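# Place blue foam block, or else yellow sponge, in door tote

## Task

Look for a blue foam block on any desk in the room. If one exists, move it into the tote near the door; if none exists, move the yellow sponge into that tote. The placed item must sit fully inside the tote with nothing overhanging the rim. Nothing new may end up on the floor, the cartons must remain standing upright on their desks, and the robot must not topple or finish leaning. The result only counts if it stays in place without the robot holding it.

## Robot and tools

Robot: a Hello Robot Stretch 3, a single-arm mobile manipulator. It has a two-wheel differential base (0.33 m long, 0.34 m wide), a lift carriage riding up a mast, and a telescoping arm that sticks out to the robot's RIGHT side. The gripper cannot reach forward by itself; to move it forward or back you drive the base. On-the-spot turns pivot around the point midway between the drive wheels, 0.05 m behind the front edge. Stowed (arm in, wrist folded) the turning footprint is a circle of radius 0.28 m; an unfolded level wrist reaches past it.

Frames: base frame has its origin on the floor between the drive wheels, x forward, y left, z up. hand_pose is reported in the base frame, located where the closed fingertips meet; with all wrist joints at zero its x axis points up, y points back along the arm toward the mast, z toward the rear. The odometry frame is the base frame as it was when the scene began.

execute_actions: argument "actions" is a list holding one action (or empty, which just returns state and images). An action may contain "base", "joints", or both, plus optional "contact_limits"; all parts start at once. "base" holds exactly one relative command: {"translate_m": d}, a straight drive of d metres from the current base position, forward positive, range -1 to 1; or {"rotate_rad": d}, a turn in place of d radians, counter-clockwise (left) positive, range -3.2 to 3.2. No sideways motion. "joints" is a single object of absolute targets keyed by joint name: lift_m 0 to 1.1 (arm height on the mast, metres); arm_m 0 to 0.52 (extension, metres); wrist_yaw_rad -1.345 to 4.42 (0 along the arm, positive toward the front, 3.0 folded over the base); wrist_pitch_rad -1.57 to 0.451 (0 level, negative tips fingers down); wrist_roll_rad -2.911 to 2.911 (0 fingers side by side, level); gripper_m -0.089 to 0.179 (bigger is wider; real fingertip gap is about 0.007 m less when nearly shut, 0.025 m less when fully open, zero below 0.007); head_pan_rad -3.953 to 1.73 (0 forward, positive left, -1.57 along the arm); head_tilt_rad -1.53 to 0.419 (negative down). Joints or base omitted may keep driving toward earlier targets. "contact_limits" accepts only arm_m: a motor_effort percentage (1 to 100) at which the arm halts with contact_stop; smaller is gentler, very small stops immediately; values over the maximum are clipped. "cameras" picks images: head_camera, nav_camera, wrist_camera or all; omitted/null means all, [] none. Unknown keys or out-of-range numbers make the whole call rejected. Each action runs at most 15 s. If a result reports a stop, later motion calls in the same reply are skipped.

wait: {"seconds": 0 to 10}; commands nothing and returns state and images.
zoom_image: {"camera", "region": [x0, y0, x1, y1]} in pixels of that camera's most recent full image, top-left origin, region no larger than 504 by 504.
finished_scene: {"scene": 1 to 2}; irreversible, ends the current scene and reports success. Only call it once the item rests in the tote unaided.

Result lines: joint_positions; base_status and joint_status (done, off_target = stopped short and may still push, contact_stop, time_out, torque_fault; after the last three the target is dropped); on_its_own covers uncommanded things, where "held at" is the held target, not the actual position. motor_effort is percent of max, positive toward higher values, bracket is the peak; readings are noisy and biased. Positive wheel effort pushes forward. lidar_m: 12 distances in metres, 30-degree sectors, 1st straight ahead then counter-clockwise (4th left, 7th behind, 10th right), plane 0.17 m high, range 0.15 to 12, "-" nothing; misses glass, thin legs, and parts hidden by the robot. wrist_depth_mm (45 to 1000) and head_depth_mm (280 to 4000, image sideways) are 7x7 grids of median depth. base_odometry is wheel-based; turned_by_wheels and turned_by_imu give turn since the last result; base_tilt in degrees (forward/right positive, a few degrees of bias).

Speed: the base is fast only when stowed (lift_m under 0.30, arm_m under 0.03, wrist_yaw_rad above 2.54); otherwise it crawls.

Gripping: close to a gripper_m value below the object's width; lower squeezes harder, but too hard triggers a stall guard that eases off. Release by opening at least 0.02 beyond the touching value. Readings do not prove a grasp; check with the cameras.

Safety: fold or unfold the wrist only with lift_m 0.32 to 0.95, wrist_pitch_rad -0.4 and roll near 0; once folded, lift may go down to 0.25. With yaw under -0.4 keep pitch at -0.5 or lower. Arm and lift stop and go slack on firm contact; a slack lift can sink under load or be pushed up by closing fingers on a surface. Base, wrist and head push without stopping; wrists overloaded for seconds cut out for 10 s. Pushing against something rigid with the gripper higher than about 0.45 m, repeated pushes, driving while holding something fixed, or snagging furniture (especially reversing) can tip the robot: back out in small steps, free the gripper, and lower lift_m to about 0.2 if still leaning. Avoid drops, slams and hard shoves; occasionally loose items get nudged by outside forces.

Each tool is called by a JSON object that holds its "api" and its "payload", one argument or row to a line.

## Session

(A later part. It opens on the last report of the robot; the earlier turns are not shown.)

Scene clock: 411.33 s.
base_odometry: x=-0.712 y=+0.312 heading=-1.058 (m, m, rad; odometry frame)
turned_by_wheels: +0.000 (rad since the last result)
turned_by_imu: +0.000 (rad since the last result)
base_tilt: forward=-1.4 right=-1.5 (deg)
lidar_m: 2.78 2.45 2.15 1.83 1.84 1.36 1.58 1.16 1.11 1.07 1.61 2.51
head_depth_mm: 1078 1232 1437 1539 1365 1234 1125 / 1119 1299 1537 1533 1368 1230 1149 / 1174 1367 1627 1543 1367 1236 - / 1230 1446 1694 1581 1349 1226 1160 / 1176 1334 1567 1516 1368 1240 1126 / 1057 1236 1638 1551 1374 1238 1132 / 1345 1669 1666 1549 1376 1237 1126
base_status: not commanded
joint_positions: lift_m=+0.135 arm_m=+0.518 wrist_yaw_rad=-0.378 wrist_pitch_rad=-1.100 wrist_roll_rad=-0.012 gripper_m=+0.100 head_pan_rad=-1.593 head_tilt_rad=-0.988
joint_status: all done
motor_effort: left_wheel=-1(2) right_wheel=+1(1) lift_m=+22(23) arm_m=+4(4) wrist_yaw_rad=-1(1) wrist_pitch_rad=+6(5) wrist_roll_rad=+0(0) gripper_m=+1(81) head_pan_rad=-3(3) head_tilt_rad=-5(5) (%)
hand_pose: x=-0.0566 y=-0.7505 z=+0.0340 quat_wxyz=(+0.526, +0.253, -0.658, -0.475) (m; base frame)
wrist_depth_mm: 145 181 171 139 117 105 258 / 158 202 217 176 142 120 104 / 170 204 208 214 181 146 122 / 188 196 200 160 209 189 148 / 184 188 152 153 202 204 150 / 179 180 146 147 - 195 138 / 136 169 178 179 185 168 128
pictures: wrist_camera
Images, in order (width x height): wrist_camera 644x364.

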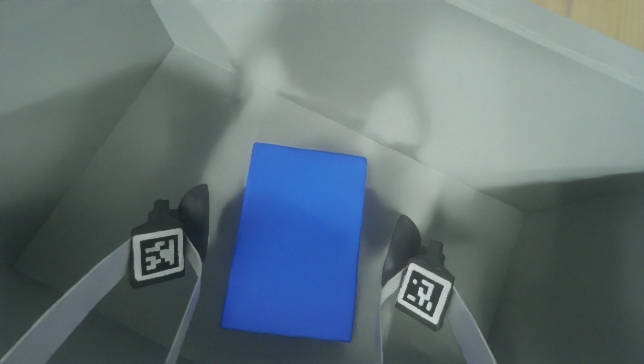

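{"api": "execute_actions", "payload": {
  "actions": [
    {"joints": {"lift_m": 0.26, "head_pan_rad": -3.93, "head_tilt_rad": -0.4}}
  ]
}}

Scene clock: 416.57 s.
base_odometry: x=-0.712 y=+0.312 heading=-1.058 (m, m, rad; odometry frame)
turned_by_wheels: +0.000 (rad since the last result)
turned_by_imu: +0.000 (rad since the last result)
base_tilt: forward=-1.4 right=-1.4 (deg)
lidar_m: 2.77 2.44 2.15 1.83 1.84 1.36 1.58 1.16 1.12 1.08 1.60 2.51
head_depth_mm: - - - - - - - / - - - - - - - / 1667 1782 1203 2006 2103 1781 1449 / 1624 1720 1189 1971 2097 1808 1474 / 1575 1668 1695 1906 2028 1812 1467 / 1534 1635 1686 1385 1939 1774 1480 / 1510 1588 1663 1211 1934 1862 1496
base_status: not commanded
joint_positions: lift_m=+0.259 arm_m=+0.518 wrist_yaw_rad=-0.378 wrist_pitch_rad=-1.099 wrist_roll_rad=-0.012 gripper_m=+0.100 head_pan_rad=-3.923 head_tilt_rad=-0.409
joint_status: all done
motor_effort: left_wheel=-2(2) right_wheel=+2(1) lift_m=+54(55) arm_m=+4(4) wrist_yaw_rad=-2(1) wrist_pitch_rad=+5(5) wrist_roll_rad=+0(0) gripper_m=+1(2) head_pan_rad=-4(43) head_tilt_rad=+4(30) (%)
hand_pose: x=-0.0566 y=-0.7507 z=+0.1589 quat_wxyz=(+0.527, +0.252, -0.658, -0.475) (m; base frame)
wrist_depth_mm: 357 361 368 388 392 407 406 / 338 246 241 365 378 386 396 / 325 231 316 243 364 363 380 / 308 254 325 331 250 353 364 / 205 253 310 279 321 240 349 / 192 240 301 303 - 230 334 / 281 182 240 295 288 309 316
pictures: head_camera (sideways: a quarter turn clockwise sets it upright), nav_camera (sideways: a quarter turn counterclockwise sets it upright), wrist_camera
Images, in order (width x height): head_camera 896x504, nav_camera 672x504, wrist_camera 644x364.

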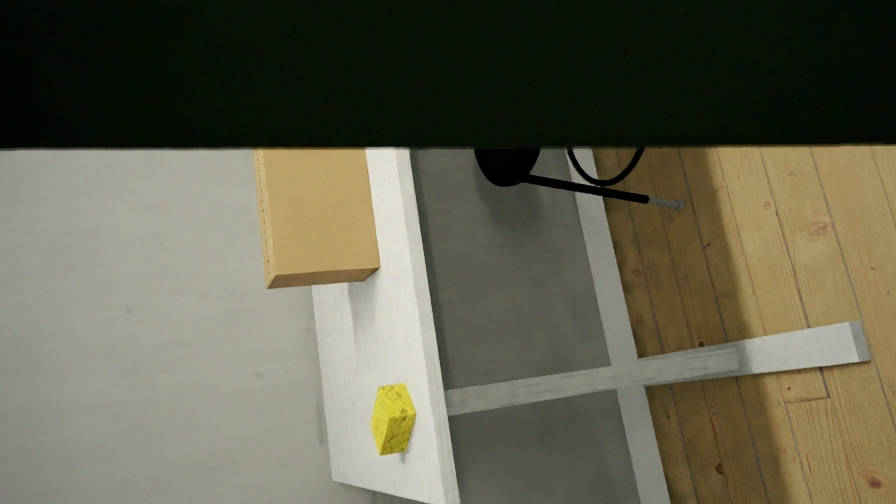

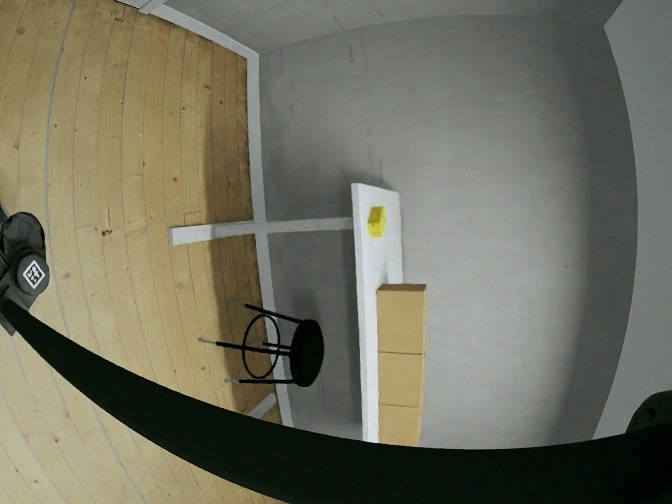

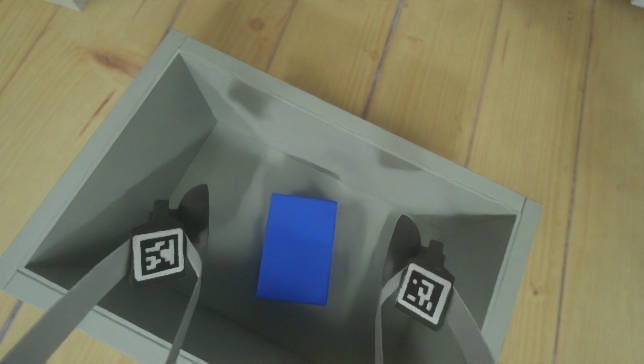

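The blue block is resting inside the tote, the gripper is clear, and the cartons and sponge on that desk haven't moved.

{"api": "finished_scene", "payload": {
  "scene": 1
}}

The scene is finished: the task was done.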